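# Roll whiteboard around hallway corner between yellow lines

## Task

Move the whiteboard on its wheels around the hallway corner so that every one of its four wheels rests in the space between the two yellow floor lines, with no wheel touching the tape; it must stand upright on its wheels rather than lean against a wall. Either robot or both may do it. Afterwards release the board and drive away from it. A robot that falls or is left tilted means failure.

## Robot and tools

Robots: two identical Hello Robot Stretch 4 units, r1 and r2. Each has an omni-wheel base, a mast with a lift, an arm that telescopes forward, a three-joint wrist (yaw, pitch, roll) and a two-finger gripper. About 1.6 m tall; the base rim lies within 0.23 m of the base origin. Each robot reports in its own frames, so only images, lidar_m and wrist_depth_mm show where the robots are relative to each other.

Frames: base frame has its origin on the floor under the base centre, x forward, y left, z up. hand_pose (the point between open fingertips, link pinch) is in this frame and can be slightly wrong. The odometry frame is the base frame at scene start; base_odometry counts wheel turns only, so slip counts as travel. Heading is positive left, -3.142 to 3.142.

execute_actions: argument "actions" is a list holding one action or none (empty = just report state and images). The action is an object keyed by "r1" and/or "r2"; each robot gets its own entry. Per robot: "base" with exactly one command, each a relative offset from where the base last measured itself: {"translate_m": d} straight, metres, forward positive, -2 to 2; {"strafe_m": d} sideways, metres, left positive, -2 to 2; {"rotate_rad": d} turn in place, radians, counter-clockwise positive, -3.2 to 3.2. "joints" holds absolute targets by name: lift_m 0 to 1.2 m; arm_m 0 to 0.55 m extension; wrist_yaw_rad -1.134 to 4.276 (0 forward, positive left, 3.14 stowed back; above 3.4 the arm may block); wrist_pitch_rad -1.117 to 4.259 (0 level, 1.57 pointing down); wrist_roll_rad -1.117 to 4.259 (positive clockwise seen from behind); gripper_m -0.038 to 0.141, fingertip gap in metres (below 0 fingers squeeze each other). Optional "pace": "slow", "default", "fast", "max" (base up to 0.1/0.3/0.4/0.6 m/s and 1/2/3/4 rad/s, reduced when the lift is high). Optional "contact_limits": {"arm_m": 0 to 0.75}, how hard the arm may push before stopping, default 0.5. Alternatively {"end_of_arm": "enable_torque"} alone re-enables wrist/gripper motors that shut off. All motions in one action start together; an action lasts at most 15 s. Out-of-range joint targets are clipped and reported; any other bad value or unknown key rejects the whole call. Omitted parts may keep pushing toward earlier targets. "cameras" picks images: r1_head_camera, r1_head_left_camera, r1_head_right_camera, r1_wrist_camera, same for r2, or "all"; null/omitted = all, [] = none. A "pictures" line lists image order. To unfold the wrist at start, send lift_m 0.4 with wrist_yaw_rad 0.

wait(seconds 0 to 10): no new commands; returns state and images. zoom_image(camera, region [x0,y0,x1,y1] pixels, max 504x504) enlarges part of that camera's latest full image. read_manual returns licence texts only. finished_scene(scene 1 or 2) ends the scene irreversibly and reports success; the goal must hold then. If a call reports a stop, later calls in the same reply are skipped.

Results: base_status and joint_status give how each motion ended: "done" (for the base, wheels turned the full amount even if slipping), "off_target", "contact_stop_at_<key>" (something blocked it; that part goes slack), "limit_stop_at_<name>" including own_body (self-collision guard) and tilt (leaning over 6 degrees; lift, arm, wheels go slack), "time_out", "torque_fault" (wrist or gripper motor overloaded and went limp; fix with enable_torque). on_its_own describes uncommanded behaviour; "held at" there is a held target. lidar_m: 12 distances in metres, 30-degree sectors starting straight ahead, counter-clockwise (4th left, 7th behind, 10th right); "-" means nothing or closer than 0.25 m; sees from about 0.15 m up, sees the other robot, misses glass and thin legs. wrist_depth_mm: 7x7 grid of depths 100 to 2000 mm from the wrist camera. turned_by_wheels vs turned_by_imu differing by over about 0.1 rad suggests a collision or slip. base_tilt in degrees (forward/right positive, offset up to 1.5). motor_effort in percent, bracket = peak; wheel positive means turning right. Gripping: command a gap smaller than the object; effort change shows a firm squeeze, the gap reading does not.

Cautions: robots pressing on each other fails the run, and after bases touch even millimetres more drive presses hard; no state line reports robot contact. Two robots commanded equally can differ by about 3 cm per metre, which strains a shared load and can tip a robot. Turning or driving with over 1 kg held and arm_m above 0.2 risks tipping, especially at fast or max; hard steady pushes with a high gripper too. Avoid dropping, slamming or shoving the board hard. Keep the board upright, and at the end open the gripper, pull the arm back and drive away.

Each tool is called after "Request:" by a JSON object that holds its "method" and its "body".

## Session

Request:
{"method": "execute_actions", "body": {"actions": []}}

Scene clock: 0.00 s.
r1.base_odometry: x=+0.000 y=+0.000 heading=+0.000 (m, m, rad; r1's odometry frame)
r1.turned_by_wheels: +0.000 (rad since the last result)
r1.turned_by_imu: +0.000 (rad since the last result)
r1.base_tilt: forward=+0.2 right=-1.0 (deg)
r1.lidar_m: 1.04 0.81 0.79 0.89 1.31 0.97 0.88 0.69 0.64 0.68 1.10 2.27
r1.base_status: not commanded
r1.joint_positions: lift_m=+0.291 arm_m=+0.001 wrist_yaw_rad=+3.080 wrist_pitch_rad=-0.017 wrist_roll_rad=-0.007 gripper_m=+0.057
r1.joint_status: not commanded
r1.motor_effort: lift_m=+19 arm_m=-1 wrist_yaw_rad=-2 wrist_pitch_rad=-7 wrist_roll_rad=+0 gripper_m=-4 wheel_0=-1 wheel_1=+1 wheel_2=+0 (%)
r1.hand_pose: x=-0.1107 y=+0.1049 z=+0.4737 quat_wxyz=(+0.031, +0.008, -0.004, +0.999) (m; r1's base frame)
r1.wrist_depth_mm: - 137 1098 1160 1138 - - / - 136 1098 1138 1118 - - / 109 139 240 1160 1160 - - / 137 168 1138 1138 1205 - - / 741 891 1098 1160 1205 - - / 750 891 197 1160 196 1576 1661 / 750 854 1060 112 1060 1098 1118
r2.base_odometry: x=+0.000 y=+0.000 heading=+0.000 (m, m, rad; r2's odometry frame)
r2.turned_by_wheels: +0.000 (rad since the last result)
r2.turned_by_imu: +0.000 (rad since the last result)
r2.base_tilt: forward=+1.0 right=+0.8 (deg)
r2.lidar_m: 0.76 0.76 0.78 0.74 1.25 0.79 0.71 0.72 0.67 0.59 0.60 0.75
r2.base_status: not commanded
r2.joint_positions: lift_m=+0.251 arm_m=-0.001 wrist_yaw_rad=+3.133 wrist_pitch_rad=+0.014 wrist_roll_rad=+0.005 gripper_m=+0.057
r2.joint_status: not commanded
r2.motor_effort: lift_m=+20 arm_m=+0 wrist_yaw_rad=+0 wrist_pitch_rad=-8 wrist_roll_rad=-3 gripper_m=+1 wheel_0=+0 wheel_1=+0 wheel_2=+0 (%)
r2.hand_pose: x=-0.1173 y=+0.0898 z=+0.4248 quat_wxyz=(+0.004, -0.007, +0.003, +1.000) (m; r2's base frame)
r2.wrist_depth_mm: - 138 809 854 891 917 960 / - 119 158 854 891 931 976 / - 122 165 866 891 931 960 / 142 141 820 866 891 931 976 / 768 809 820 866 891 946 991 / 233 798 196 854 891 946 991 / 230 798 842 - 904 878 917
pictures: r1_head_camera, r1_head_left_camera, r1_head_right_camera, r1_wrist_camera, r2_head_camera, r2_head_left_camera, r2_head_right_camera, r2_wrist_camera
Images, in order (width x height): r1_head_camera 420x560, r1_head_left_camera 420x672, r1_head_right_camera 420x672, r1_wrist_camera 616x392, r2_head_camera 420x560, r2_head_left_camera 420x672, r2_head_right_camera 420x672, r2_wrist_camera 616x392.

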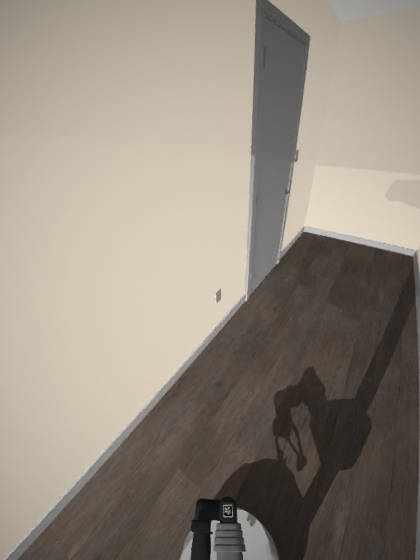

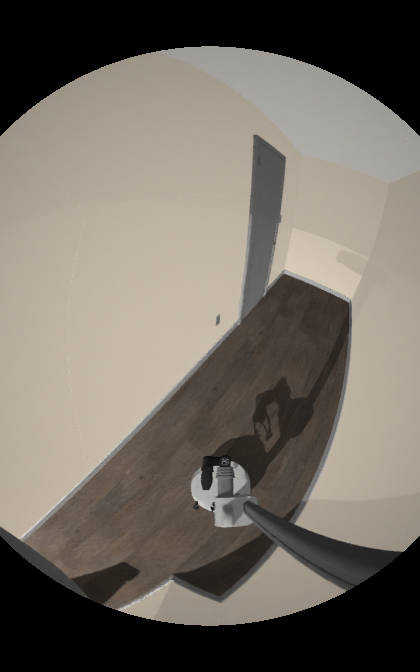

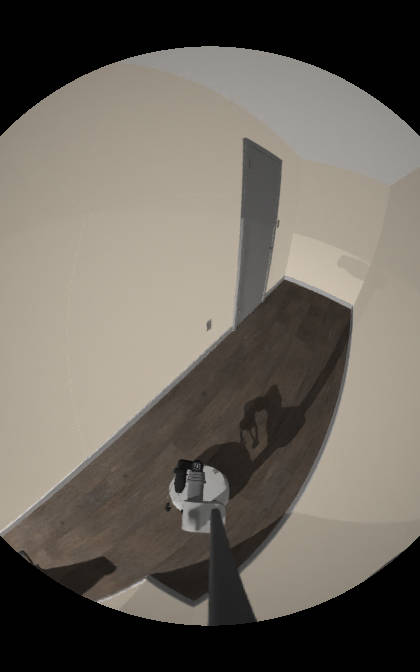

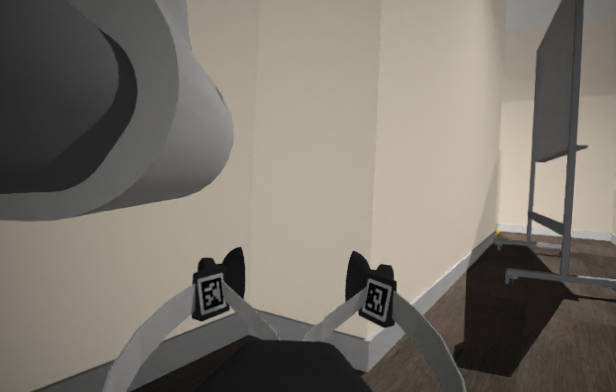

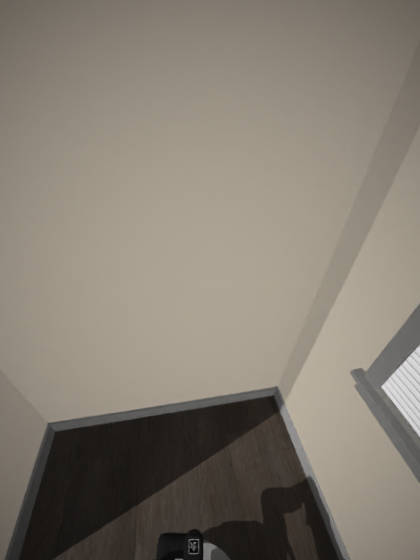

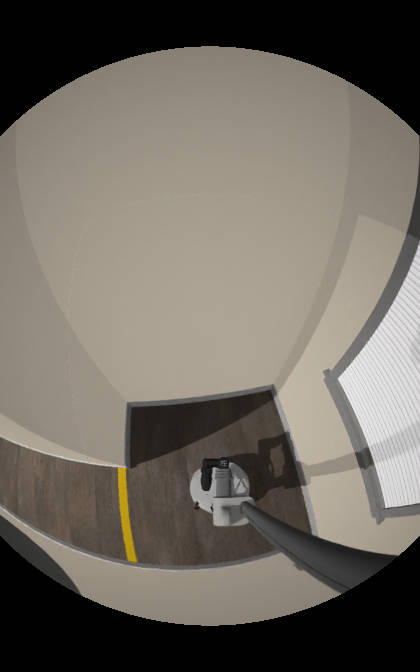

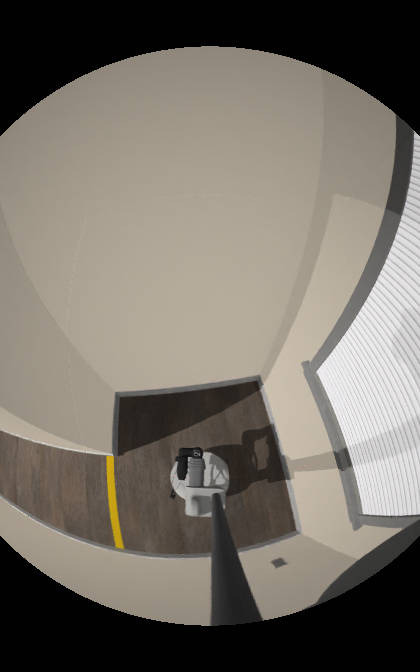

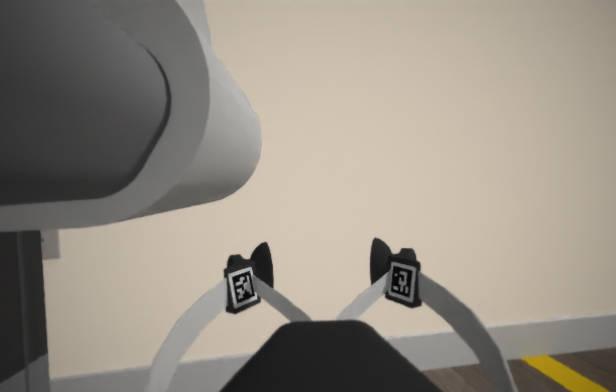

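Request:
{"method": "execute_actions", "body": {"actions": [{"r1":{"base":{"rotate_rad":2.5},"joints":{"lift_m":0.4,"wrist_yaw_rad":0,"gripper_m":0.13}},"r2":{"base":{"rotate_rad":1.85},"joints":{"lift_m":0.4}}}], "cameras": ["r1_head_camera","r2_head_camera"]}}

Scene clock: 11.00 s.
r1.base_odometry: x=+0.000 y=+0.000 heading=+2.499 (m, m, rad; r1's odometry frame)
r1.turned_by_wheels: +2.499 (rad since the last result)
r1.turned_by_imu: +2.476 (rad since the last result)
r1.base_tilt: forward=+0.2 right=-0.9 (deg)
r1.lidar_m: 1.14 0.94 0.70 0.66 0.69 0.96 2.40 1.23 0.86 0.78 0.84 1.14
r1.base_status: done
r1.joint_positions: lift_m=+0.400 arm_m=+0.001 wrist_yaw_rad=+0.001 wrist_pitch_rad=-0.017 wrist_roll_rad=-0.007 gripper_m=+0.130
r1.joint_status: all done
r1.motor_effort: lift_m=+21(23) arm_m=-1(1) wrist_yaw_rad=-2(8) wrist_pitch_rad=-7(7) wrist_roll_rad=+0(0) gripper_m=-6(5) wheel_0=-6(8) wheel_1=-3(7) wheel_2=-2(9) (%)
r1.hand_pose: x=+0.4604 y=-0.0873 z=+0.5830 quat_wxyz=(+1.000, -0.003, -0.008, +0.000) (m; r1's base frame)
r1.wrist_depth_mm: 676 788 1618 - - 1464 1008 / 691 809 1708 - - 1430 1008 / 691 831 1756 - - 1464 1008 / 691 831 1808 - - 1430 976 / 699 723 1863 - - 1397 991 / 707 715 1430 1863 1576 1229 991 / 707 854 1255 113 1308 1205 960
r2.base_odometry: x=+0.000 y=+0.000 heading=+1.850 (m, m, rad; r2's odometry frame)
r2.turned_by_wheels: +1.850 (rad since the last result)
r2.turned_by_imu: +1.890 (rad since the last result)
r2.base_tilt: forward=+1.0 right=+0.8 (deg)
r2.lidar_m: 1.48 0.90 0.71 0.69 0.76 0.62 0.59 0.68 0.78 0.76 0.85 0.72
r2.base_status: done
r2.joint_positions: lift_m=+0.400 arm_m=-0.001 wrist_yaw_rad=+3.133 wrist_pitch_rad=+0.014 wrist_roll_rad=+0.005 gripper_m=+0.057
r2.joint_status: all done
r2.motor_effort: lift_m=+25(31) arm_m=+0(0) wrist_yaw_rad=+0(0) wrist_pitch_rad=-8(7) wrist_roll_rad=-2(1) gripper_m=-2(0) wheel_0=+1(6) wheel_1=+1(3) wheel_2=+2(9) (%)
r2.hand_pose: x=-0.1173 y=+0.0898 z=+0.5738 quat_wxyz=(+0.004, -0.007, +0.003, +1.000) (m; r2's base frame)
r2.wrist_depth_mm: - 138 759 741 723 699 691 / - 119 158 750 715 699 691 / - 123 165 750 741 715 699 / 141 141 768 768 741 723 699 / 831 809 788 759 741 723 707 / 233 831 197 768 741 732 715 / 230 831 809 - 750 732 715
pictures: r1_head_camera, r2_head_camera
Images, in order (width x height): r1_head_camera 420x560, r2_head_camera 420x560.

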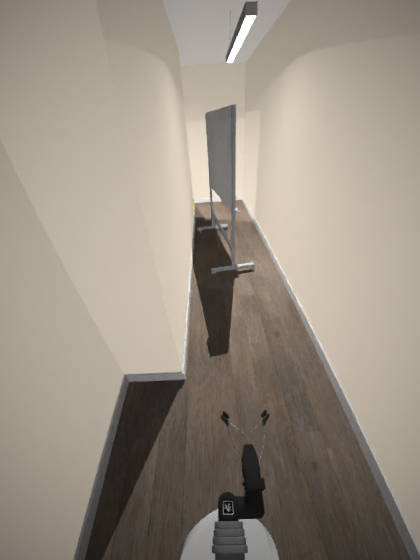

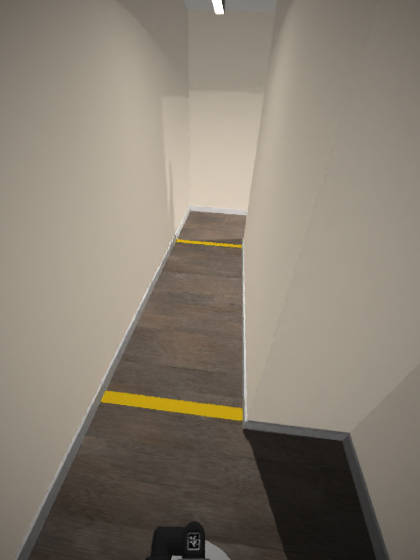

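Request:
{"method": "execute_actions", "body": {"actions": [{"r1":{"base":{"strafe_m":-0.3}},"r2":{"base":{"rotate_rad":-0.07},"joints":{"wrist_yaw_rad":0,"gripper_m":0.0}}}], "cameras": []}}

Request:
{"method": "execute_actions", "body": {"actions": [{"r1":{"base":{"translate_m":1.5},"joints":{"arm_m":0.15}},"r2":{"base":{"strafe_m":0.2}}}], "cameras": ["r1_head_camera","r1_wrist_camera","r2_head_camera"]}}

Scene clock: 24.60 s.
r1.base_odometry: x=+0.180 y=+0.240 heading=+2.499 (m, m, rad; r1's odometry frame)
r1.turned_by_wheels: +0.000 (rad since the last result)
r1.turned_by_imu: +0.000 (rad since the last result)
r1.base_tilt: forward=+0.1 right=-1.0 (deg)
r1.lidar_m: 1.84 1.08 1.03 0.96 1.00 1.36 3.60 0.77 0.54 0.48 0.53 0.72
r1.base_status: done
r1.joint_positions: lift_m=+0.400 arm_m=+0.001 wrist_yaw_rad=+0.000 wrist_pitch_rad=-0.017 wrist_roll_rad=-0.007 gripper_m=+0.130
r1.joint_status: not commanded
r1.motor_effort: lift_m=+21(21) arm_m=-1(1) wrist_yaw_rad=-2(1) wrist_pitch_rad=-7(7) wrist_roll_rad=+0(0) gripper_m=-1(1) wheel_0=+2(12) wheel_1=-1(9) wheel_2=+0(2) (%)
r1.hand_pose: x=+0.4604 y=-0.0873 z=+0.5830 quat_wxyz=(+1.000, -0.003, -0.008, +0.000) (m; r1's base frame)
r1.wrist_depth_mm: 991 1430 - - 1618 866 621 / 976 1464 - - 1618 866 615 / 976 1464 - - 1576 854 609 / 976 1499 - - 1537 854 609 / 976 1308 - - 1537 842 603 / 1025 1255 1537 1808 1118 723 591 / 1025 1160 1229 112 1205 768 585
r2.base_odometry: x=+0.000 y=+0.000 heading=+1.781 (m, m, rad; r2's odometry frame)
r2.turned_by_wheels: -0.070 (rad since the last result)
r2.turned_by_imu: -0.072 (rad since the last result)
r2.base_tilt: forward=+1.0 right=+0.8 (deg)
r2.lidar_m: 0.98 0.97 0.73 0.71 0.74 0.62 0.60 0.62 0.76 0.76 0.81 0.70
r2.base_status: done
r2.joint_positions: lift_m=+0.400 arm_m=-0.001 wrist_yaw_rad=+0.000 wrist_pitch_rad=+0.014 wrist_roll_rad=+0.005 gripper_m=+0.000
r2.joint_status: all done
r2.motor_effort: lift_m=+25(25) arm_m=+0(0) wrist_yaw_rad=-1(8) wrist_pitch_rad=-8(8) wrist_roll_rad=+0(3) gripper_m=-6(5) wheel_0=+1(3) wheel_1=+1(5) wheel_2=+0(1) (%)
r2.hand_pose: x=+0.4589 y=-0.0873 z=+0.5738 quat_wxyz=(+1.000, +0.003, +0.007, +0.000) (m; r2's base frame)
r2.wrist_depth_mm: 1060 1537 - - 654 459 452 / 1042 1464 - - 676 462 455 / 1025 1499 - - 699 466 455 / 1025 1430 - - 715 469 462 / 1025 1430 - - 621 469 466 / 1008 1430 1537 189 184 473 466 / 1008 1229 1205 - 569 477 469
pictures: none
No camera images: the call's "cameras" was empty. Leave "cameras" out to get every camera's image.

Scene clock: 31.07 s.
r1.base_odometry: x=-1.022 y=+1.138 heading=+2.500 (m, m, rad; r1's odometry frame)
r1.turned_by_wheels: +0.001 (rad since the last result)
r1.turned_by_imu: +0.002 (rad since the last result)
r1.base_tilt: forward=+0.2 right=-1.0 (deg)
r1.lidar_m: 0.74 0.79 0.59 0.58 0.61 1.43 2.21 0.69 0.49 0.44 0.47 0.65
r1.base_status: done
r1.joint_positions: lift_m=+0.400 arm_m=+0.149 wrist_yaw_rad=+0.000 wrist_pitch_rad=-0.017 wrist_roll_rad=-0.007 gripper_m=+0.130
r1.joint_status: all done
r1.motor_effort: lift_m=+21(21) arm_m=+5(2) wrist_yaw_rad=-1(2) wrist_pitch_rad=-6(6) wrist_roll_rad=+1(0) gripper_m=+0(1) wheel_0=+4(8) wheel_1=+3(8) wheel_2=+1(10) (%)
r1.hand_pose: x=+0.6085 y=-0.0874 z=+0.5830 quat_wxyz=(+1.000, -0.003, -0.009, +0.000) (m; r1's base frame)
r1.wrist_depth_mm: 1042 462 - - 1464 768 544 / 1060 397 - - 1430 759 539 / 1060 404 - - 1430 750 539 / 1060 1618 - - 1366 750 535 / 1060 377 - - 1366 732 525 / 1098 377 1537 1756 976 654 521 / 1060 517 1229 113 1160 676 517
r2.base_odometry: x=-0.196 y=-0.042 heading=+1.781 (m, m, rad; r2's odometry frame)
r2.turned_by_wheels: +0.000 (rad since the last result)
r2.turned_by_imu: +0.000 (rad since the last result)
r2.base_tilt: forward=+1.1 right=+0.8 (deg)
r2.lidar_m: 1.70 0.70 0.51 0.50 0.53 0.63 0.58 0.63 0.97 0.95 0.98 0.82
r2.base_status: done
r2.joint_positions: lift_m=+0.400 arm_m=-0.001 wrist_yaw_rad=+0.000 wrist_pitch_rad=+0.014 wrist_roll_rad=+0.005 gripper_m=+0.000
r2.joint_status: not commanded
r2.motor_effort: lift_m=+25(25) arm_m=-1(0) wrist_yaw_rad=+0(1) wrist_pitch_rad=-8(8) wrist_roll_rad=-1(1) gripper_m=-5(3) wheel_0=+1(9) wheel_1=+0(6) wheel_2=+1(2) (%)
r2.hand_pose: x=+0.4589 y=-0.0874 z=+0.5738 quat_wxyz=(+1.000, +0.003, +0.007, +0.000) (m; r2's base frame)
r2.wrist_depth_mm: 798 1160 - - 1661 759 504 / 798 1138 - - 1708 759 508 / 778 1118 - - 1756 778 512 / 778 1098 1921 - 1808 788 521 / 768 1078 1921 - 1576 798 525 / 768 1098 1430 189 183 759 530 / 759 1008 1182 - 1255 683 539
pictures: r1_head_camera, r1_wrist_camera, r2_head_camera
Images, in order (width x height): r1_head_camera 420x560, r1_wrist_camera 616x392, r2_head_camera 420x560.

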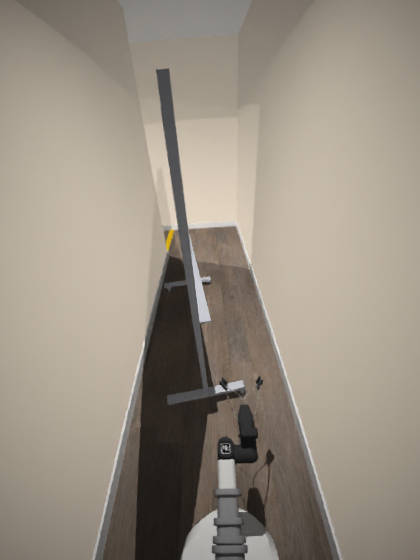

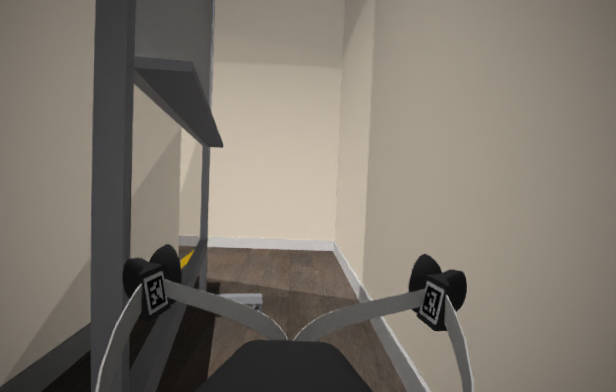

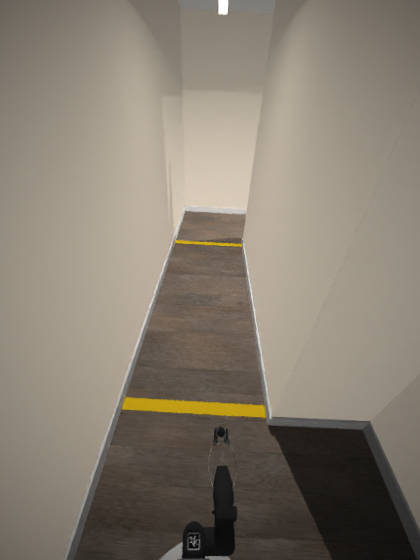

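Request:
{"method": "execute_actions", "body": {"actions": [{"r1":{"base":{"strafe_m":0.19}},"r2":{"base":{"translate_m":1.3}}}], "cameras": []}}

Request:
{"method": "execute_actions", "body": {"actions": [{"r1":{"base":{"translate_m":0.2},"pace":"slow"},"r2":{"base":{"translate_m":0.4}}}], "cameras": ["r1_head_camera","r1_wrist_camera","r2_head_camera"]}}

Scene clock: 51.60 s.
r1.base_odometry: x=-1.135 y=+0.986 heading=+2.500 (m, m, rad; r1's odometry frame)
r1.turned_by_wheels: +0.000 (rad since the last result)
r1.turned_by_imu: -0.001 (rad since the last result)
r1.base_tilt: forward=+0.2 right=-1.1 (deg)
r1.lidar_m: 0.74 0.60 0.41 0.37 0.39 0.55 3.04 0.95 0.70 0.64 0.66 0.80
r1.base_status: done
r1.joint_positions: lift_m=+0.400 arm_m=+0.149 wrist_yaw_rad=+0.000 wrist_pitch_rad=-0.017 wrist_roll_rad=-0.007 gripper_m=+0.130
r1.joint_status: not commanded
r1.motor_effort: lift_m=+21(21) arm_m=+5(5) wrist_yaw_rad=+1(2) wrist_pitch_rad=-7(7) wrist_roll_rad=+0(0) gripper_m=-1(1) wheel_0=-4(14) wheel_1=+0(11) wheel_2=+0(0) (%)
r1.hand_pose: x=+0.6085 y=-0.0874 z=+0.5830 quat_wxyz=(+1.000, -0.003, -0.009, +0.000) (m; r1's base frame)
r1.wrist_depth_mm: 759 1138 - 627 - 1138 798 / 778 1160 - 424 - 1138 778 / 768 1160 - 1205 - 1118 778 / 778 1205 - - - 1118 768 / 778 1025 - - - 1098 768 / 798 976 1499 384 1397 960 759 / 798 1118 1229 112 1308 1008 759
r2.base_odometry: x=-0.467 y=+1.230 heading=+1.781 (m, m, rad; r2's odometry frame)
r2.turned_by_wheels: +0.000 (rad since the last result)
r2.turned_by_imu: -0.004 (rad since the last result)
r2.base_tilt: forward=+1.0 right=+0.8 (deg)
r2.lidar_m: 1.46 0.58 0.43 0.42 0.46 0.69 1.93 0.64 0.46 0.45 0.46 0.69
r2.base_status: done
r2.joint_positions: lift_m=+0.400 arm_m=-0.001 wrist_yaw_rad=+0.000 wrist_pitch_rad=+0.014 wrist_roll_rad=+0.005 gripper_m=+0.000
r2.joint_status: not commanded
r2.motor_effort: lift_m=+24(25) arm_m=+0(0) wrist_yaw_rad=+0(1) wrist_pitch_rad=-8(8) wrist_roll_rad=-1(1) gripper_m=-6(4) wheel_0=-1(6) wheel_1=+0(8) wheel_2=+1(9) (%)
r2.hand_pose: x=+0.4589 y=-0.0874 z=+0.5739 quat_wxyz=(+1.000, +0.003, +0.007, +0.000) (m; r2's base frame)
r2.wrist_depth_mm: 715 1025 1808 - - 904 609 / 699 1008 1863 - - 917 609 / 699 991 1808 - - 931 621 / 683 976 1756 - - 946 621 / 676 960 1708 - - 960 627 / 683 960 1281 189 184 904 634 / 676 904 1205 - 1308 831 634
pictures: none
No camera images: the call's "cameras" was empty. Leave "cameras" out to get every camera's image.

Scene clock: 54.90 s.
r1.base_odometry: x=-1.296 y=+1.106 heading=+2.500 (m, m, rad; r1's odometry frame)
r1.turned_by_wheels: +0.001 (rad since the last result)
r1.turned_by_imu: +0.001 (rad since the last result)
r1.base_tilt: forward=+0.2 right=-1.0 (deg)
r1.lidar_m: 0.54 0.61 0.42 0.39 0.43 0.57 3.05 0.99 0.66 0.63 0.66 0.59
r1.base_status: done
r1.joint_positions: lift_m=+0.400 arm_m=+0.149 wrist_yaw_rad=+0.000 wrist_pitch_rad=-0.017 wrist_roll_rad=-0.007 gripper_m=+0.130
r1.joint_status: not commanded
r1.motor_effort: lift_m=+21(21) arm_m=+5(5) wrist_yaw_rad=+0(2) wrist_pitch_rad=-7(6) wrist_roll_rad=+0(0) gripper_m=+0(0) wheel_0=+5(9) wheel_1=+3(8) wheel_2=-2(8) (%)
r1.hand_pose: x=+0.6085 y=-0.0874 z=+0.5830 quat_wxyz=(+1.000, -0.003, -0.009, +0.000) (m; r1's base frame)
r1.wrist_depth_mm: 778 1160 1921 176 1708 1138 778 / 778 1160 1921 178 - 1138 778 / 778 1205 1921 179 - 1098 768 / 768 1205 - 180 - 1098 768 / 788 1060 - 182 - 1098 750 / 820 991 878 182 1397 960 750 / 820 1118 1229 113 1308 1008 750
r2.base_odometry: x=-0.550 y=+1.621 heading=+1.781 (m, m, rad; r2's odometry frame)
r2.turned_by_wheels: +0.000 (rad since the last result)
r2.turned_by_imu: -0.001 (rad since the last result)
r2.base_tilt: forward=+1.1 right=+0.8 (deg)
r2.lidar_m: 1.42 0.57 0.42 0.40 0.44 0.65 2.23 0.66 0.49 0.46 0.49 0.75
r2.base_status: done
r2.joint_positions: lift_m=+0.400 arm_m=-0.001 wrist_yaw_rad=+0.000 wrist_pitch_rad=+0.014 wrist_roll_rad=+0.005 gripper_m=+0.000
r2.joint_status: not commanded
r2.motor_effort: lift_m=+24(24) arm_m=+0(0) wrist_yaw_rad=+0(0) wrist_pitch_rad=-9(8) wrist_roll_rad=-3(0) gripper_m=-5(4) wheel_0=+1(7) wheel_1=-1(8) wheel_2=+0(8) (%)
r2.hand_pose: x=+0.4589 y=-0.0874 z=+0.5739 quat_wxyz=(+1.000, +0.003, +0.007, +0.000) (m; r2's base frame)
r2.wrist_depth_mm: 683 991 1808 - - 960 627 / 676 960 1756 - - 960 640 / 676 960 1708 - - 960 647 / 668 960 1708 - - 991 654 / 661 931 1618 - - 991 654 / 647 931 1229 189 184 931 661 / 654 878 1205 - 1281 854 661
pictures: r1_head_camera, r1_wrist_camera, r2_head_camera
Images, in order (width x height): r1_head_camera 420x560, r1_wrist_camera 616x392, r2_head_camera 420x560.

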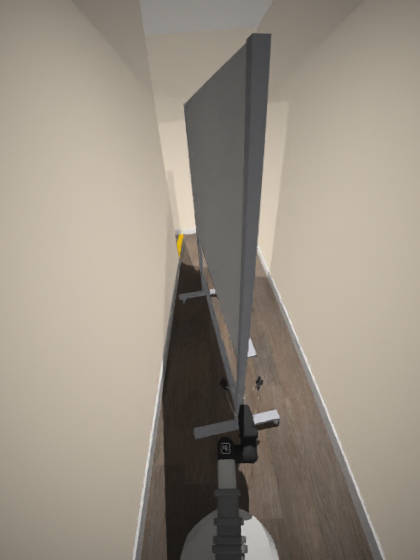

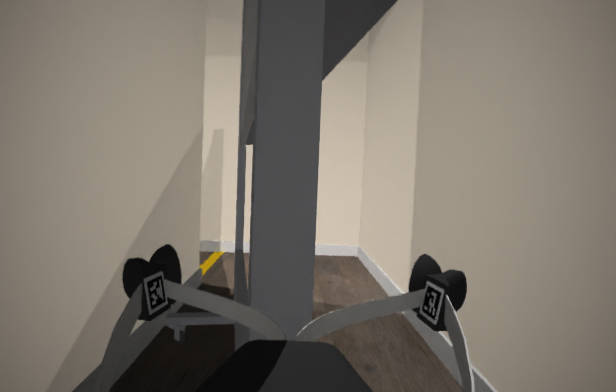

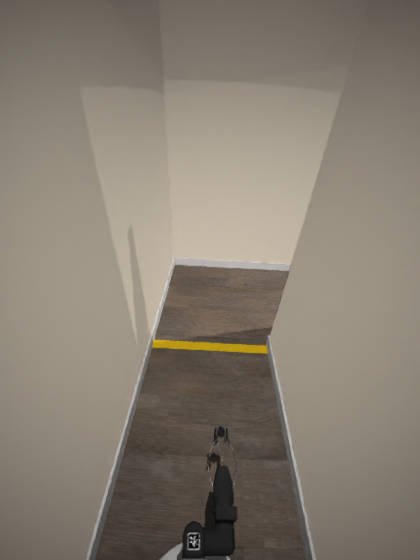

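Request:
{"method": "execute_actions", "body": {"actions": [{"r1":{"base":{"translate_m":-0.025},"joints":{"gripper_m":0.0},"pace":"slow"}}], "cameras": []}}

Request:
{"method": "execute_actions", "body": {"actions": [{"r1":{"base":{"rotate_rad":-0.08},"pace":"slow"}}], "cameras": ["r1_head_camera"]}}

Request:
{"method": "execute_actions", "body": {"actions": [{"r1":{"base":{"translate_m":0.4},"pace":"slow"}}], "cameras": ["r1_head_camera","r1_wrist_camera"]}}

Scene clock: 66.93 s.
r1.base_odometry: x=-1.276 y=+1.091 heading=+2.500 (m, m, rad; r1's odometry frame)
r1.turned_by_wheels: +0.000 (rad since the last result)
r1.turned_by_imu: +0.000 (rad since the last result)
r1.base_tilt: forward=+0.2 right=-1.0 (deg)
r1.lidar_m: 0.54 0.63 0.38 0.37 0.41 0.57 3.06 0.98 0.68 0.61 0.67 0.62
r1.base_status: done
r1.joint_positions: lift_m=+0.400 arm_m=+0.150 wrist_yaw_rad=+0.010 wrist_pitch_rad=-0.017 wrist_roll_rad=-0.007 gripper_m=+0.001
r1.joint_status: all done
r1.on_its_own: wrist_yaw_rad is at rest, and its effort (-30) is outside its rest range (-13 to +13)
r1.motor_effort: lift_m=+21(21) arm_m=+2(5) wrist_yaw_rad=-30(29) wrist_pitch_rad=-7(8) wrist_roll_rad=+0(0) gripper_m=-17(19) wheel_0=-1(6) wheel_1=-2(2) wheel_2=+3(8) (%)
r1.hand_pose: x=+0.6098 y=-0.0846 z=+0.5829 quat_wxyz=(+1.000, -0.003, -0.008, +0.005) (m; r1's base frame)
r1.wrist_depth_mm: 750 1138 - 191 1756 1182 809 / 768 1138 - 193 - 1138 798 / 750 1160 - 194 - 1160 798 / 759 1182 - 195 - 1138 788 / 768 1182 1863 198 - 1118 778 / 788 960 189 198 186 1098 778 / 788 1098 1229 113 1281 976 768
r2.base_odometry: x=-0.550 y=+1.621 heading=+1.781 (m, m, rad; r2's odometry frame)
r2.turned_by_wheels: +0.000 (rad since the last result)
r2.turned_by_imu: -0.001 (rad since the last result)
r2.base_tilt: forward=+1.0 right=+0.8 (deg)
r2.lidar_m: 1.41 0.59 0.42 0.41 0.44 0.66 2.23 0.66 0.49 0.45 0.49 0.74
r2.base_status: not commanded
r2.joint_positions: lift_m=+0.400 arm_m=-0.001 wrist_yaw_rad=+0.000 wrist_pitch_rad=+0.014 wrist_roll_rad=+0.005 gripper_m=+0.000
r2.joint_status: not commanded
r2.motor_effort: lift_m=+24(24) arm_m=+0(0) wrist_yaw_rad=+0(0) wrist_pitch_rad=-9(9) wrist_roll_rad=-4(2) gripper_m=-3(6) wheel_0=+0(0) wheel_1=-1(1) wheel_2=+0(0) (%)
r2.hand_pose: x=+0.4589 y=-0.0874 z=+0.5739 quat_wxyz=(+1.000, +0.003, +0.007, +0.000) (m; r2's base frame)
r2.wrist_depth_mm: 683 991 1808 - - 960 621 / 676 976 1756 - - 960 647 / 668 960 1756 - - 976 647 / 661 946 1708 - - 991 654 / 661 931 1661 - - 1025 661 / 647 931 1229 189 184 946 668 / 654 866 1205 - 1308 866 661
pictures: none
No camera images: the call's "cameras" was empty. Leave "cameras" out to get every camera's image.

Scene clock: 67.87 s.
r1.base_odometry: x=-1.276 y=+1.091 heading=+2.421 (m, m, rad; r1's odometry frame)
r1.turned_by_wheels: -0.079 (rad since the last result)
r1.turned_by_imu: -0.078 (rad since the last result)
r1.base_tilt: forward=+0.2 right=-1.0 (deg)
r1.lidar_m: 0.56 0.66 0.44 0.39 0.40 0.53 2.37 1.04 0.68 0.61 0.66 0.61
r1.base_status: done
r1.joint_positions: lift_m=+0.400 arm_m=+0.150 wrist_yaw_rad=-0.001 wrist_pitch_rad=-0.017 wrist_roll_rad=-0.007 gripper_m=+0.000
r1.joint_status: not commanded
r1.motor_effort: lift_m=+21(21) arm_m=+2(2) wrist_yaw_rad=+4(62) wrist_pitch_rad=-7(7) wrist_roll_rad=+0(0) gripper_m=-14(20) wheel_0=+6(18) wheel_1=+2(8) wheel_2=+2(17) (%)
r1.hand_pose: x=+0.6089 y=-0.0878 z=+0.5829 quat_wxyz=(+1.000, -0.003, -0.008, -0.001) (m; r1's base frame)
r1.wrist_depth_mm: 946 1537 750 188 1308 946 683 / 946 1576 699 189 1537 917 661 / 931 1618 - 190 1537 917 661 / 931 1618 - 191 1464 904 668 / 960 1618 - 193 1464 904 661 / 991 1366 190 193 186 891 654 / 991 1160 1182 112 1205 788 654
r2.base_odometry: x=-0.550 y=+1.621 heading=+1.781 (m, m, rad; r2's odometry frame)
r2.turned_by_wheels: +0.000 (rad since the last result)
r2.turned_by_imu: +0.000 (rad since the last result)
r2.base_tilt: forward=+1.0 right=+0.8 (deg)
r2.lidar_m: 1.40 0.58 0.44 0.40 0.44 0.65 2.25 0.66 0.47 0.46 0.50 0.72
r2.base_status: not commanded
r2.joint_positions: lift_m=+0.400 arm_m=-0.001 wrist_yaw_rad=+0.000 wrist_pitch_rad=+0.014 wrist_roll_rad=+0.005 gripper_m=+0.000
r2.joint_status: not commanded
r2.motor_effort: lift_m=+24(24) arm_m=+0(0) wrist_yaw_rad=+0(0) wrist_pitch_rad=-8(9) wrist_roll_rad=-2(5) gripper_m=-5(6) wheel_0=+1(1) wheel_1=-1(1) wheel_2=-1(0) (%)
r2.hand_pose: x=+0.4589 y=-0.0874 z=+0.5739 quat_wxyz=(+1.000, +0.003, +0.007, +0.000) (m; r2's base frame)
r2.wrist_depth_mm: 683 991 1863 - - 960 627 / 676 976 1808 - - 960 640 / 668 960 1756 - - 976 654 / 668 946 1661 - - 991 654 / 654 946 1661 - - 1008 661 / 654 931 1229 189 184 946 676 / 654 866 1205 - 1281 854 661
pictures: r1_head_camera
Images, in order (width x height): r1_head_camera 420x560.

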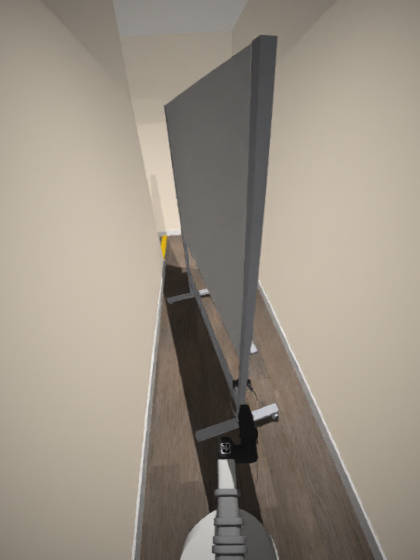

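Scene clock: 73.13 s.
r1.base_odometry: x=-1.576 y=+1.354 heading=+2.421 (m, m, rad; r1's odometry frame)
r1.turned_by_wheels: +0.000 (rad since the last result)
r1.turned_by_imu: -0.001 (rad since the last result)
r1.base_tilt: forward=+0.2 right=-1.1 (deg)
r1.lidar_m: 0.50 0.74 0.46 0.44 0.44 0.59 2.76 1.01 0.65 0.59 0.59 0.57
r1.base_status: done
r1.joint_positions: lift_m=+0.400 arm_m=+0.150 wrist_yaw_rad=-0.004 wrist_pitch_rad=-0.016 wrist_roll_rad=-0.007 gripper_m=+0.000
r1.joint_status: not commanded
r1.motor_effort: lift_m=+21(21) arm_m=+2(2) wrist_yaw_rad=+9(23) wrist_pitch_rad=-9(10) wrist_roll_rad=+0(0) gripper_m=-12(17) wheel_0=+4(10) wheel_1=+3(5) wheel_2=-6(15) (%)
r1.hand_pose: x=+0.6087 y=-0.0884 z=+0.5828 quat_wxyz=(+1.000, -0.003, -0.008, -0.002) (m; r1's base frame)
r1.wrist_depth_mm: 1025 1661 349 128 1397 842 621 / 1025 1661 521 130 1366 842 621 / 1008 - - 131 1336 831 621 / 1025 - - 132 1366 831 597 / 1025 - - 134 1336 820 609 / 1060 1464 181 135 1042 809 609 / 1060 1098 591 113 1160 759 597
r2.base_odometry: x=-0.550 y=+1.621 heading=+1.781 (m, m, rad; r2's odometry frame)
r2.turned_by_wheels: +0.000 (rad since the last result)
r2.turned_by_imu: -0.001 (rad since the last result)
r2.base_tilt: forward=+1.0 right=+0.8 (deg)
r2.lidar_m: 1.42 0.54 0.41 0.40 0.44 0.67 2.23 0.66 0.47 0.44 0.49 0.70
r2.base_status: not commanded
r2.joint_positions: lift_m=+0.400 arm_m=-0.001 wrist_yaw_rad=+0.000 wrist_pitch_rad=+0.014 wrist_roll_rad=+0.005 gripper_m=+0.000
r2.joint_status: not commanded
r2.motor_effort: lift_m=+24(24) arm_m=+0(0) wrist_yaw_rad=+0(0) wrist_pitch_rad=-8(9) wrist_roll_rad=-2(4) gripper_m=-5(8) wheel_0=+1(0) wheel_1=-1(1) wheel_2=+0(0) (%)
r2.hand_pose: x=+0.4589 y=-0.0874 z=+0.5739 quat_wxyz=(+1.000, +0.003, +0.007, +0.000) (m; r2's base frame)
r2.wrist_depth_mm: 683 991 1863 - - 946 621 / 676 976 1808 - - 960 647 / 668 960 1756 - - 976 647 / 661 946 1661 - - 991 654 / 661 931 1618 - - 1008 661 / 647 917 1229 189 184 946 668 / 654 878 1182 - 1281 866 661
pictures: r1_head_camera, r1_wrist_camera
Images, in order (width x height): r1_head_camera 420x560, r1_wrist_camera 616x392.

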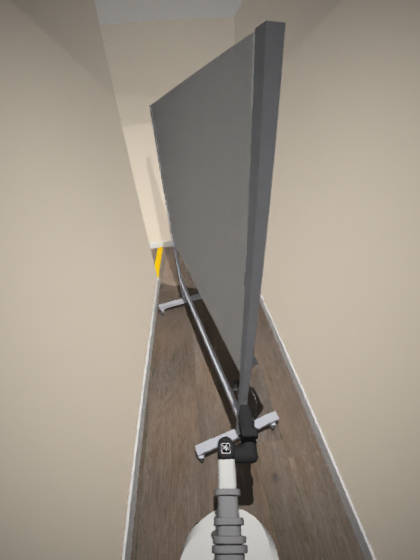

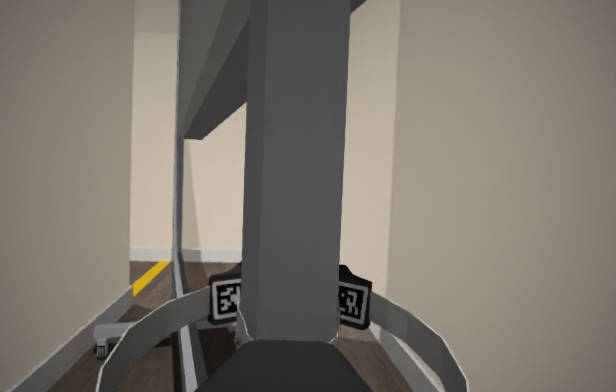

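Request:
{"method": "execute_actions", "body": {"actions": [{"r1":{"base":{"strafe_m":0.17},"pace":"slow"}}], "cameras": ["r1_head_camera"]}}

Request:
{"method": "execute_actions", "body": {"actions": [{"r1":{"base":{"translate_m":0.3},"pace":"slow"}}], "cameras": ["r1_head_camera"]}}

Scene clock: 92.57 s.
r1.base_odometry: x=-1.688 y=+1.227 heading=+2.420 (m, m, rad; r1's odometry frame)
r1.turned_by_wheels: -0.001 (rad since the last result)
r1.turned_by_imu: -0.002 (rad since the last result)
r1.base_tilt: forward=+0.2 right=-1.0 (deg)
r1.lidar_m: 0.49 0.46 0.28 0.26 0.27 0.38 0.83 1.26 0.83 0.75 0.76 0.57
r1.base_status: done
r1.joint_positions: lift_m=+0.400 arm_m=+0.150 wrist_yaw_rad=-0.007 wrist_pitch_rad=-0.016 wrist_roll_rad=-0.007 gripper_m=+0.000
r1.joint_status: not commanded
r1.on_its_own: wrist_yaw_rad is at rest, and its effort (+18) is outside its rest range (-13 to +13)
r1.motor_effort: lift_m=+21(21) arm_m=+2(2) wrist_yaw_rad=+18(29) wrist_pitch_rad=-10(9) wrist_roll_rad=+0(0) gripper_m=-10(10) wheel_0=-8(14) wheel_1=+3(8) wheel_2=-4(2) (%)
r1.hand_pose: x=+0.6084 y=-0.0893 z=+0.5827 quat_wxyz=(+1.000, -0.004, -0.008, -0.003) (m; r1's base frame)
r1.wrist_depth_mm: 750 1205 - 130 1708 1118 809 / 759 1229 - 130 1808 1098 798 / 750 1255 - 131 1863 1078 798 / 750 1308 - 132 1808 1078 798 / 759 1308 - 133 1756 1078 798 / 788 1205 185 134 186 1078 798 / 788 1025 1182 112 1229 991 778
r2.base_odometry: x=-0.550 y=+1.621 heading=+1.781 (m, m, rad; r2's odometry frame)
r2.turned_by_wheels: +0.000 (rad since the last result)
r2.turned_by_imu: -0.001 (rad since the last result)
r2.base_tilt: forward=+1.0 right=+0.8 (deg)
r2.lidar_m: 1.39 0.56 0.40 0.41 0.44 0.66 2.24 0.66 0.48 0.46 0.49 0.73
r2.base_status: not commanded
r2.joint_positions: lift_m=+0.400 arm_m=-0.001 wrist_yaw_rad=+0.000 wrist_pitch_rad=+0.014 wrist_roll_rad=+0.005 gripper_m=+0.000
r2.joint_status: not commanded
r2.motor_effort: lift_m=+24(24) arm_m=+0(0) wrist_yaw_rad=+0(0) wrist_pitch_rad=-8(9) wrist_roll_rad=+0(2) gripper_m=-5(5) wheel_0=+1(1) wheel_1=-1(1) wheel_2=+0(0) (%)
r2.hand_pose: x=+0.4589 y=-0.0874 z=+0.5739 quat_wxyz=(+1.000, +0.003, +0.007, +0.000) (m; r2's base frame)
r2.wrist_depth_mm: 683 1008 1808 - - 960 621 / 676 976 1756 - - 960 647 / 668 960 1708 - - 976 647 / 661 946 1661 - - 991 654 / 654 931 1661 - - 1008 661 / 661 931 1255 189 185 931 668 / 654 854 1182 - 1281 866 661
pictures: r1_head_camera
Images, in order (width x height): r1_head_camera 420x560.

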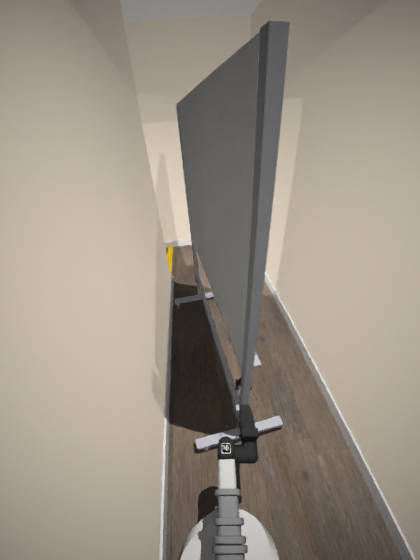

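Scene clock: 96.83 s.
r1.base_odometry: x=-1.913 y=+1.425 heading=+2.420 (m, m, rad; r1's odometry frame)
r1.turned_by_wheels: +0.000 (rad since the last result)
r1.turned_by_imu: +0.000 (rad since the last result)
r1.base_tilt: forward=+0.2 right=-1.0 (deg)
r1.lidar_m: 0.50 0.53 0.34 0.29 0.29 0.40 0.93 1.19 0.81 0.71 0.72 0.54
r1.base_status: done
r1.joint_positions: lift_m=+0.400 arm_m=+0.150 wrist_yaw_rad=-0.003 wrist_pitch_rad=-0.017 wrist_roll_rad=-0.007 gripper_m=+0.000
r1.joint_status: not commanded
r1.motor_effort: lift_m=+21(21) arm_m=+2(2) wrist_yaw_rad=+8(25) wrist_pitch_rad=-9(10) wrist_roll_rad=+0(0) gripper_m=-9(14) wheel_0=+5(7) wheel_1=+3(7) wheel_2=-6(15) (%)
r1.hand_pose: x=+0.6087 y=-0.0882 z=+0.5828 quat_wxyz=(+1.000, -0.003, -0.008, -0.001) (m; r1's base frame)
r1.wrist_depth_mm: 798 1255 544 129 1661 1078 778 / 809 1308 634 130 1756 1078 778 / 798 1308 - 131 1808 1060 768 / 798 1366 - 132 1756 1042 768 / 809 1397 - 133 1661 1025 759 / 842 1138 182 135 1308 1025 759 / 842 1060 1078 112 1229 960 750
r2.base_odometry: x=-0.550 y=+1.621 heading=+1.781 (m, m, rad; r2's odometry frame)
r2.turned_by_wheels: +0.000 (rad since the last result)
r2.turned_by_imu: +0.000 (rad since the last result)
r2.base_tilt: forward=+1.1 right=+0.8 (deg)
r2.lidar_m: 1.40 0.57 0.42 0.40 0.44 0.66 2.21 0.64 0.49 0.46 0.48 0.72
r2.base_status: not commanded
r2.joint_positions: lift_m=+0.400 arm_m=-0.001 wrist_yaw_rad=+0.000 wrist_pitch_rad=+0.014 wrist_roll_rad=+0.005 gripper_m=+0.000
r2.joint_status: not commanded
r2.motor_effort: lift_m=+24(24) arm_m=+0(0) wrist_yaw_rad=+0(0) wrist_pitch_rad=-9(8) wrist_roll_rad=+0(2) gripper_m=-5(3) wheel_0=+0(1) wheel_1=-1(1) wheel_2=+0(0) (%)
r2.hand_pose: x=+0.4589 y=-0.0874 z=+0.5739 quat_wxyz=(+1.000, +0.003, +0.007, +0.000) (m; r2's base frame)
r2.wrist_depth_mm: 683 991 1808 - - 960 627 / 668 976 1756 - - 976 640 / 668 976 1708 - - 991 647 / 661 946 1708 - - 991 654 / 661 946 1661 - - 1008 661 / 654 931 1229 189 184 931 668 / 654 866 1229 - 1308 866 654
pictures: r1_head_camera
Images, in order (width x height): r1_head_camera 420x560.

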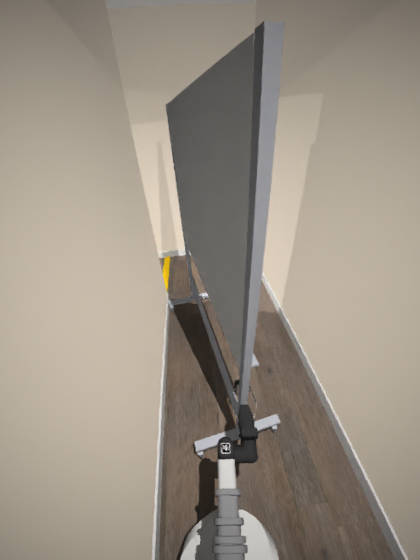

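Request:
{"method": "execute_actions", "body": {"actions": [{"r1":{"base":{"translate_m":0.35},"joints":{"gripper_m":0.04},"pace":"slow"}}], "cameras": ["r1_head_camera","r2_head_camera"]}}

Scene clock: 107.60 s.
r1.base_odometry: x=-2.176 y=+1.656 heading=+2.420 (m, m, rad; r1's odometry frame)
r1.turned_by_wheels: +0.000 (rad since the last result)
r1.turned_by_imu: -0.001 (rad since the last result)
r1.base_tilt: forward=+0.1 right=-1.0 (deg)
r1.lidar_m: 0.48 0.58 0.37 0.35 0.35 0.47 0.99 1.14 0.76 0.68 0.71 0.53
r1.base_status: done
r1.joint_positions: lift_m=+0.400 arm_m=+0.150 wrist_yaw_rad=-0.006 wrist_pitch_rad=-0.017 wrist_roll_rad=-0.007 gripper_m=+0.040
r1.joint_status: all done
r1.on_its_own: wrist_yaw_rad is at rest, and its effort (+17) is outside its rest range (-13 to +13)
r1.motor_effort: lift_m=+21(21) arm_m=+2(2) wrist_yaw_rad=+17(27) wrist_pitch_rad=-8(8) wrist_roll_rad=+0(1) gripper_m=-3(11) wheel_0=+5(6) wheel_1=+4(6) wheel_2=-8(14) (%)
r1.hand_pose: x=+0.6084 y=-0.0892 z=+0.5829 quat_wxyz=(+1.000, -0.004, -0.008, -0.003) (m; r1's base frame)
r1.wrist_depth_mm: 878 1983 387 132 1499 991 723 / 891 1921 554 133 1661 991 715 / 866 1921 - 135 1618 976 715 / 878 1921 - 135 1576 976 715 / 878 - - 135 1430 976 707 / 917 1708 191 137 195 976 699 / 904 1138 1098 112 1255 891 707
r2.base_odometry: x=-0.550 y=+1.621 heading=+1.781 (m, m, rad; r2's odometry frame)
r2.turned_by_wheels: +0.000 (rad since the last result)
r2.turned_by_imu: -0.001 (rad since the last result)
r2.base_tilt: forward=+1.1 right=+0.8 (deg)
r2.lidar_m: 1.41 0.56 0.44 0.41 0.45 0.66 2.23 0.64 0.46 0.45 0.49 0.74
r2.base_status: not commanded
r2.joint_positions: lift_m=+0.400 arm_m=-0.001 wrist_yaw_rad=+0.000 wrist_pitch_rad=+0.014 wrist_roll_rad=+0.005 gripper_m=+0.000
r2.joint_status: not commanded
r2.motor_effort: lift_m=+24(24) arm_m=+0(0) wrist_yaw_rad=+0(0) wrist_pitch_rad=-9(8) wrist_roll_rad=-1(2) gripper_m=-5(4) wheel_0=+1(1) wheel_1=-1(1) wheel_2=+0(0) (%)
r2.hand_pose: x=+0.4589 y=-0.0874 z=+0.5739 quat_wxyz=(+1.000, +0.003, +0.007, +0.000) (m; r2's base frame)
r2.wrist_depth_mm: 683 991 1808 - 1336 946 621 / 676 976 1756 - 1336 976 647 / 668 960 1708 - - 976 647 / 661 946 1661 - - 991 654 / 661 931 1661 - - 1008 661 / 654 931 1205 189 184 946 668 / 654 878 1205 - 1182 866 661
pictures: r1_head_camera, r2_head_camera
Images, in order (width x height): r1_head_camera 420x560, r2_head_camera 420x560.

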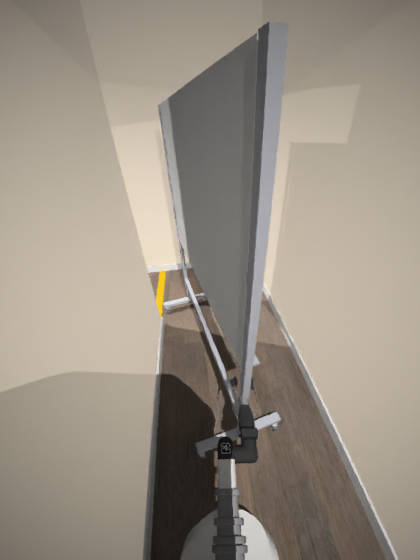

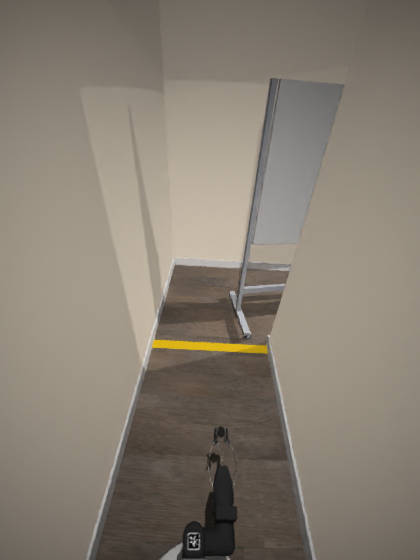

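Past the corner. Keep pushing.

Request:
{"method": "execute_actions", "body": {"actions": [{"r1":{"base":{"translate_m":0.45},"joints":{"gripper_m":0.09},"pace":"slow"}}], "cameras": ["r1_head_camera","r2_head_camera"]}}

Scene clock: 119.60 s.
r1.base_odometry: x=-2.513 y=+1.953 heading=+2.421 (m, m, rad; r1's odometry frame)
r1.turned_by_wheels: +0.000 (rad since the last result)
r1.turned_by_imu: -0.001 (rad since the last result)
r1.base_tilt: forward=+0.2 right=-1.1 (deg)
r1.lidar_m: 0.49 0.69 0.42 0.40 0.40 0.53 1.13 1.06 0.69 0.63 0.66 0.58
r1.base_status: done
r1.joint_positions: lift_m=+0.400 arm_m=+0.150 wrist_yaw_rad=-0.004 wrist_pitch_rad=-0.017 wrist_roll_rad=-0.007 gripper_m=+0.090
r1.joint_status: all done
r1.motor_effort: lift_m=+21(21) arm_m=+2(2) wrist_yaw_rad=+11(19) wrist_pitch_rad=-7(8) wrist_roll_rad=+0(0) gripper_m=-2(4) wheel_0=+5(9) wheel_1=+4(5) wheel_2=-6(11) (%)
r1.hand_pose: x=+0.6086 y=-0.0886 z=+0.5830 quat_wxyz=(+1.000, -0.003, -0.009, -0.002) (m; r1's base frame)
r1.wrist_depth_mm: 1464 1499 347 128 1499 917 676 / 1499 1537 484 129 1499 904 661 / 1464 1537 1576 130 1499 891 647 / 1537 1576 1576 131 1464 904 654 / 1499 1576 1618 132 1430 878 640 / 1537 1499 196 134 199 866 654 / 1182 1138 585 112 1205 798 647
r2.base_odometry: x=-0.550 y=+1.621 heading=+1.781 (m, m, rad; r2's odometry frame)
r2.turned_by_wheels: +0.000 (rad since the last result)
r2.turned_by_imu: -0.001 (rad since the last result)
r2.base_tilt: forward=+1.0 right=+0.8 (deg)
r2.lidar_m: 1.35 0.57 0.42 0.40 0.44 0.63 2.23 0.65 0.47 0.46 0.50 0.73
r2.base_status: not commanded
r2.joint_positions: lift_m=+0.400 arm_m=-0.001 wrist_yaw_rad=+0.000 wrist_pitch_rad=+0.014 wrist_roll_rad=+0.005 gripper_m=+0.000
r2.joint_status: not commanded
r2.motor_effort: lift_m=+24(24) arm_m=+0(0) wrist_yaw_rad=+0(0) wrist_pitch_rad=-8(9) wrist_roll_rad=-3(2) gripper_m=-6(7) wheel_0=+1(0) wheel_1=-1(1) wheel_2=+0(0) (%)
r2.hand_pose: x=+0.4589 y=-0.0874 z=+0.5739 quat_wxyz=(+1.000, +0.003, +0.007, +0.000) (m; r2's base frame)
r2.wrist_depth_mm: 691 976 1661 1336 1430 960 627 / 676 976 1618 1366 1430 976 640 / 668 960 1537 1397 1464 976 647 / 668 946 1708 - - 991 654 / 654 931 1661 1336 - 1008 661 / 654 931 1255 189 184 946 668 / 654 866 1205 - 1281 854 654
pictures: r1_head_camera, r2_head_camera
Images, in order (width x height): r1_head_camera 420x560, r2_head_camera 420x560.

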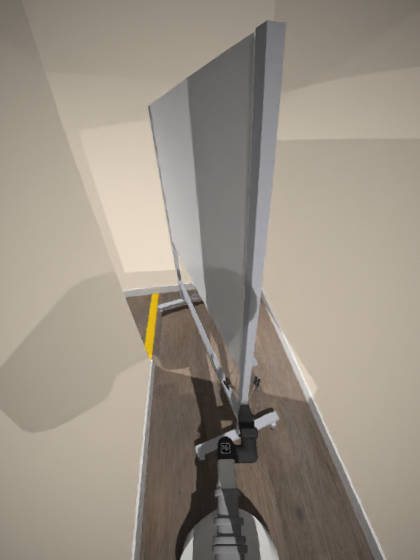

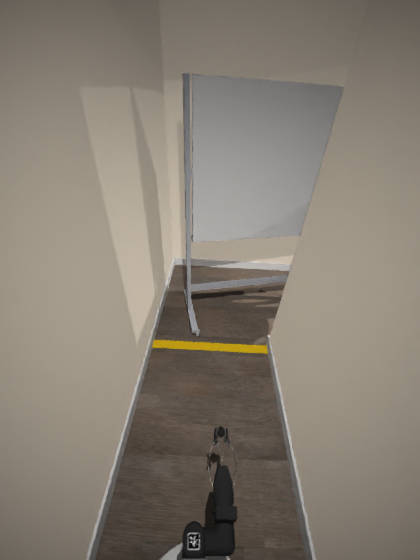

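Request:
{"method": "execute_actions", "body": {"actions": [{"r2":{"base":{"translate_m":0.75},"joints":{"lift_m":0.38,"arm_m":0.45}}}], "cameras": ["r2_head_camera","r2_wrist_camera","r2_head_left_camera"]}}

Scene clock: 132.97 s.
r1.base_odometry: x=-2.513 y=+1.953 heading=+2.421 (m, m, rad; r1's odometry frame)
r1.turned_by_wheels: +0.000 (rad since the last result)
r1.turned_by_imu: +0.000 (rad since the last result)
r1.base_tilt: forward=+0.2 right=-1.0 (deg)
r1.lidar_m: 0.49 0.67 0.42 0.39 0.37 0.55 1.18 1.05 0.71 0.62 0.66 0.58
r1.base_status: not commanded
r1.joint_positions: lift_m=+0.400 arm_m=+0.150 wrist_yaw_rad=-0.004 wrist_pitch_rad=-0.017 wrist_roll_rad=-0.007 gripper_m=+0.090
r1.joint_status: not commanded
r1.motor_effort: lift_m=+21(21) arm_m=+2(2) wrist_yaw_rad=+12(11) wrist_pitch_rad=-5(6) wrist_roll_rad=+1(0) gripper_m=-4(0) wheel_0=+6(6) wheel_1=+4(4) wheel_2=-6(6) (%)
r1.hand_pose: x=+0.6086 y=-0.0886 z=+0.5830 quat_wxyz=(+1.000, -0.003, -0.009, -0.002) (m; r1's base frame)
r1.wrist_depth_mm: 1464 1537 347 128 1499 904 668 / 1499 1537 484 129 1537 917 661 / 1499 1499 1576 130 1499 904 668 / 1499 1537 1576 131 1430 891 654 / 1499 1576 1537 132 1430 878 640 / 1537 1537 196 134 199 854 654 / 1182 1160 591 112 1229 798 640
r2.base_odometry: x=-0.706 y=+2.355 heading=+1.781 (m, m, rad; r2's odometry frame)
r2.turned_by_wheels: +0.000 (rad since the last result)
r2.turned_by_imu: -0.002 (rad since the last result)
r2.base_tilt: forward=+1.0 right=+0.8 (deg)
r2.lidar_m: 0.59 0.52 0.39 0.36 0.40 0.59 1.74 0.70 0.51 0.50 0.53 0.91
r2.base_status: done
r2.joint_positions: lift_m=+0.380 arm_m=+0.448 wrist_yaw_rad=+0.000 wrist_pitch_rad=+0.014 wrist_roll_rad=+0.005 gripper_m=+0.000
r2.joint_status: all done
r2.motor_effort: lift_m=+16(21) arm_m=+9(14) wrist_yaw_rad=+0(0) wrist_pitch_rad=-8(9) wrist_roll_rad=-2(3) gripper_m=-6(5) wheel_0=-1(6) wheel_1=+0(1) wheel_2=+1(7) (%)
r2.hand_pose: x=+0.9078 y=-0.0874 z=+0.5545 quat_wxyz=(+1.000, +0.003, +0.007, +0.000) (m; r2's base frame)
r2.wrist_depth_mm: 609 878 976 960 946 931 931 / 603 866 976 960 960 946 931 / 597 854 991 976 960 946 931 / 585 842 1008 991 976 960 946 / 580 842 1008 991 960 960 960 / 580 820 991 189 184 976 960 / 574 768 1025 - 976 976 960
pictures: r2_head_camera, r2_head_left_camera, r2_wrist_camera
Images, in order (width x height): r2_head_camera 420x560, r2_head_left_camera 420x672, r2_wrist_camera 616x392.

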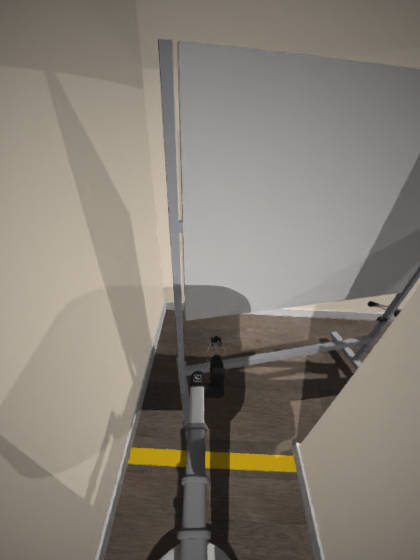

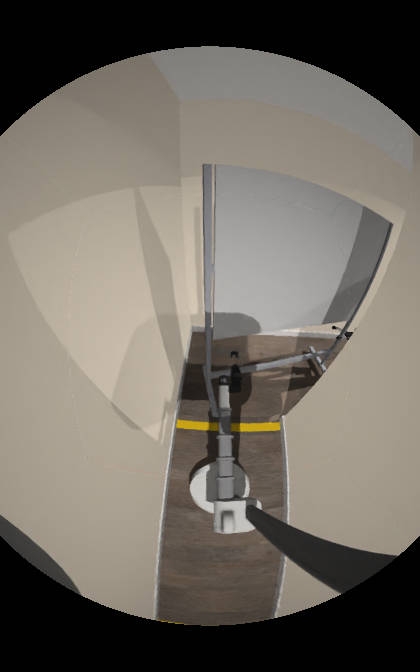

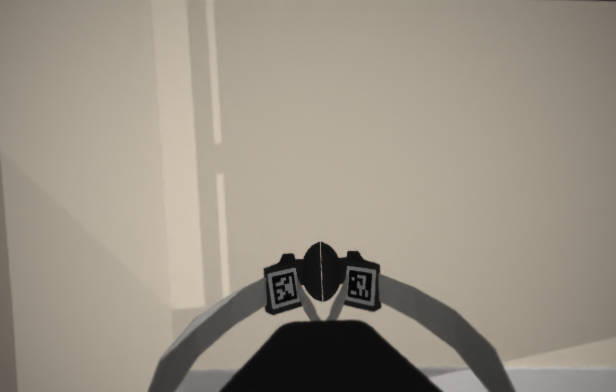

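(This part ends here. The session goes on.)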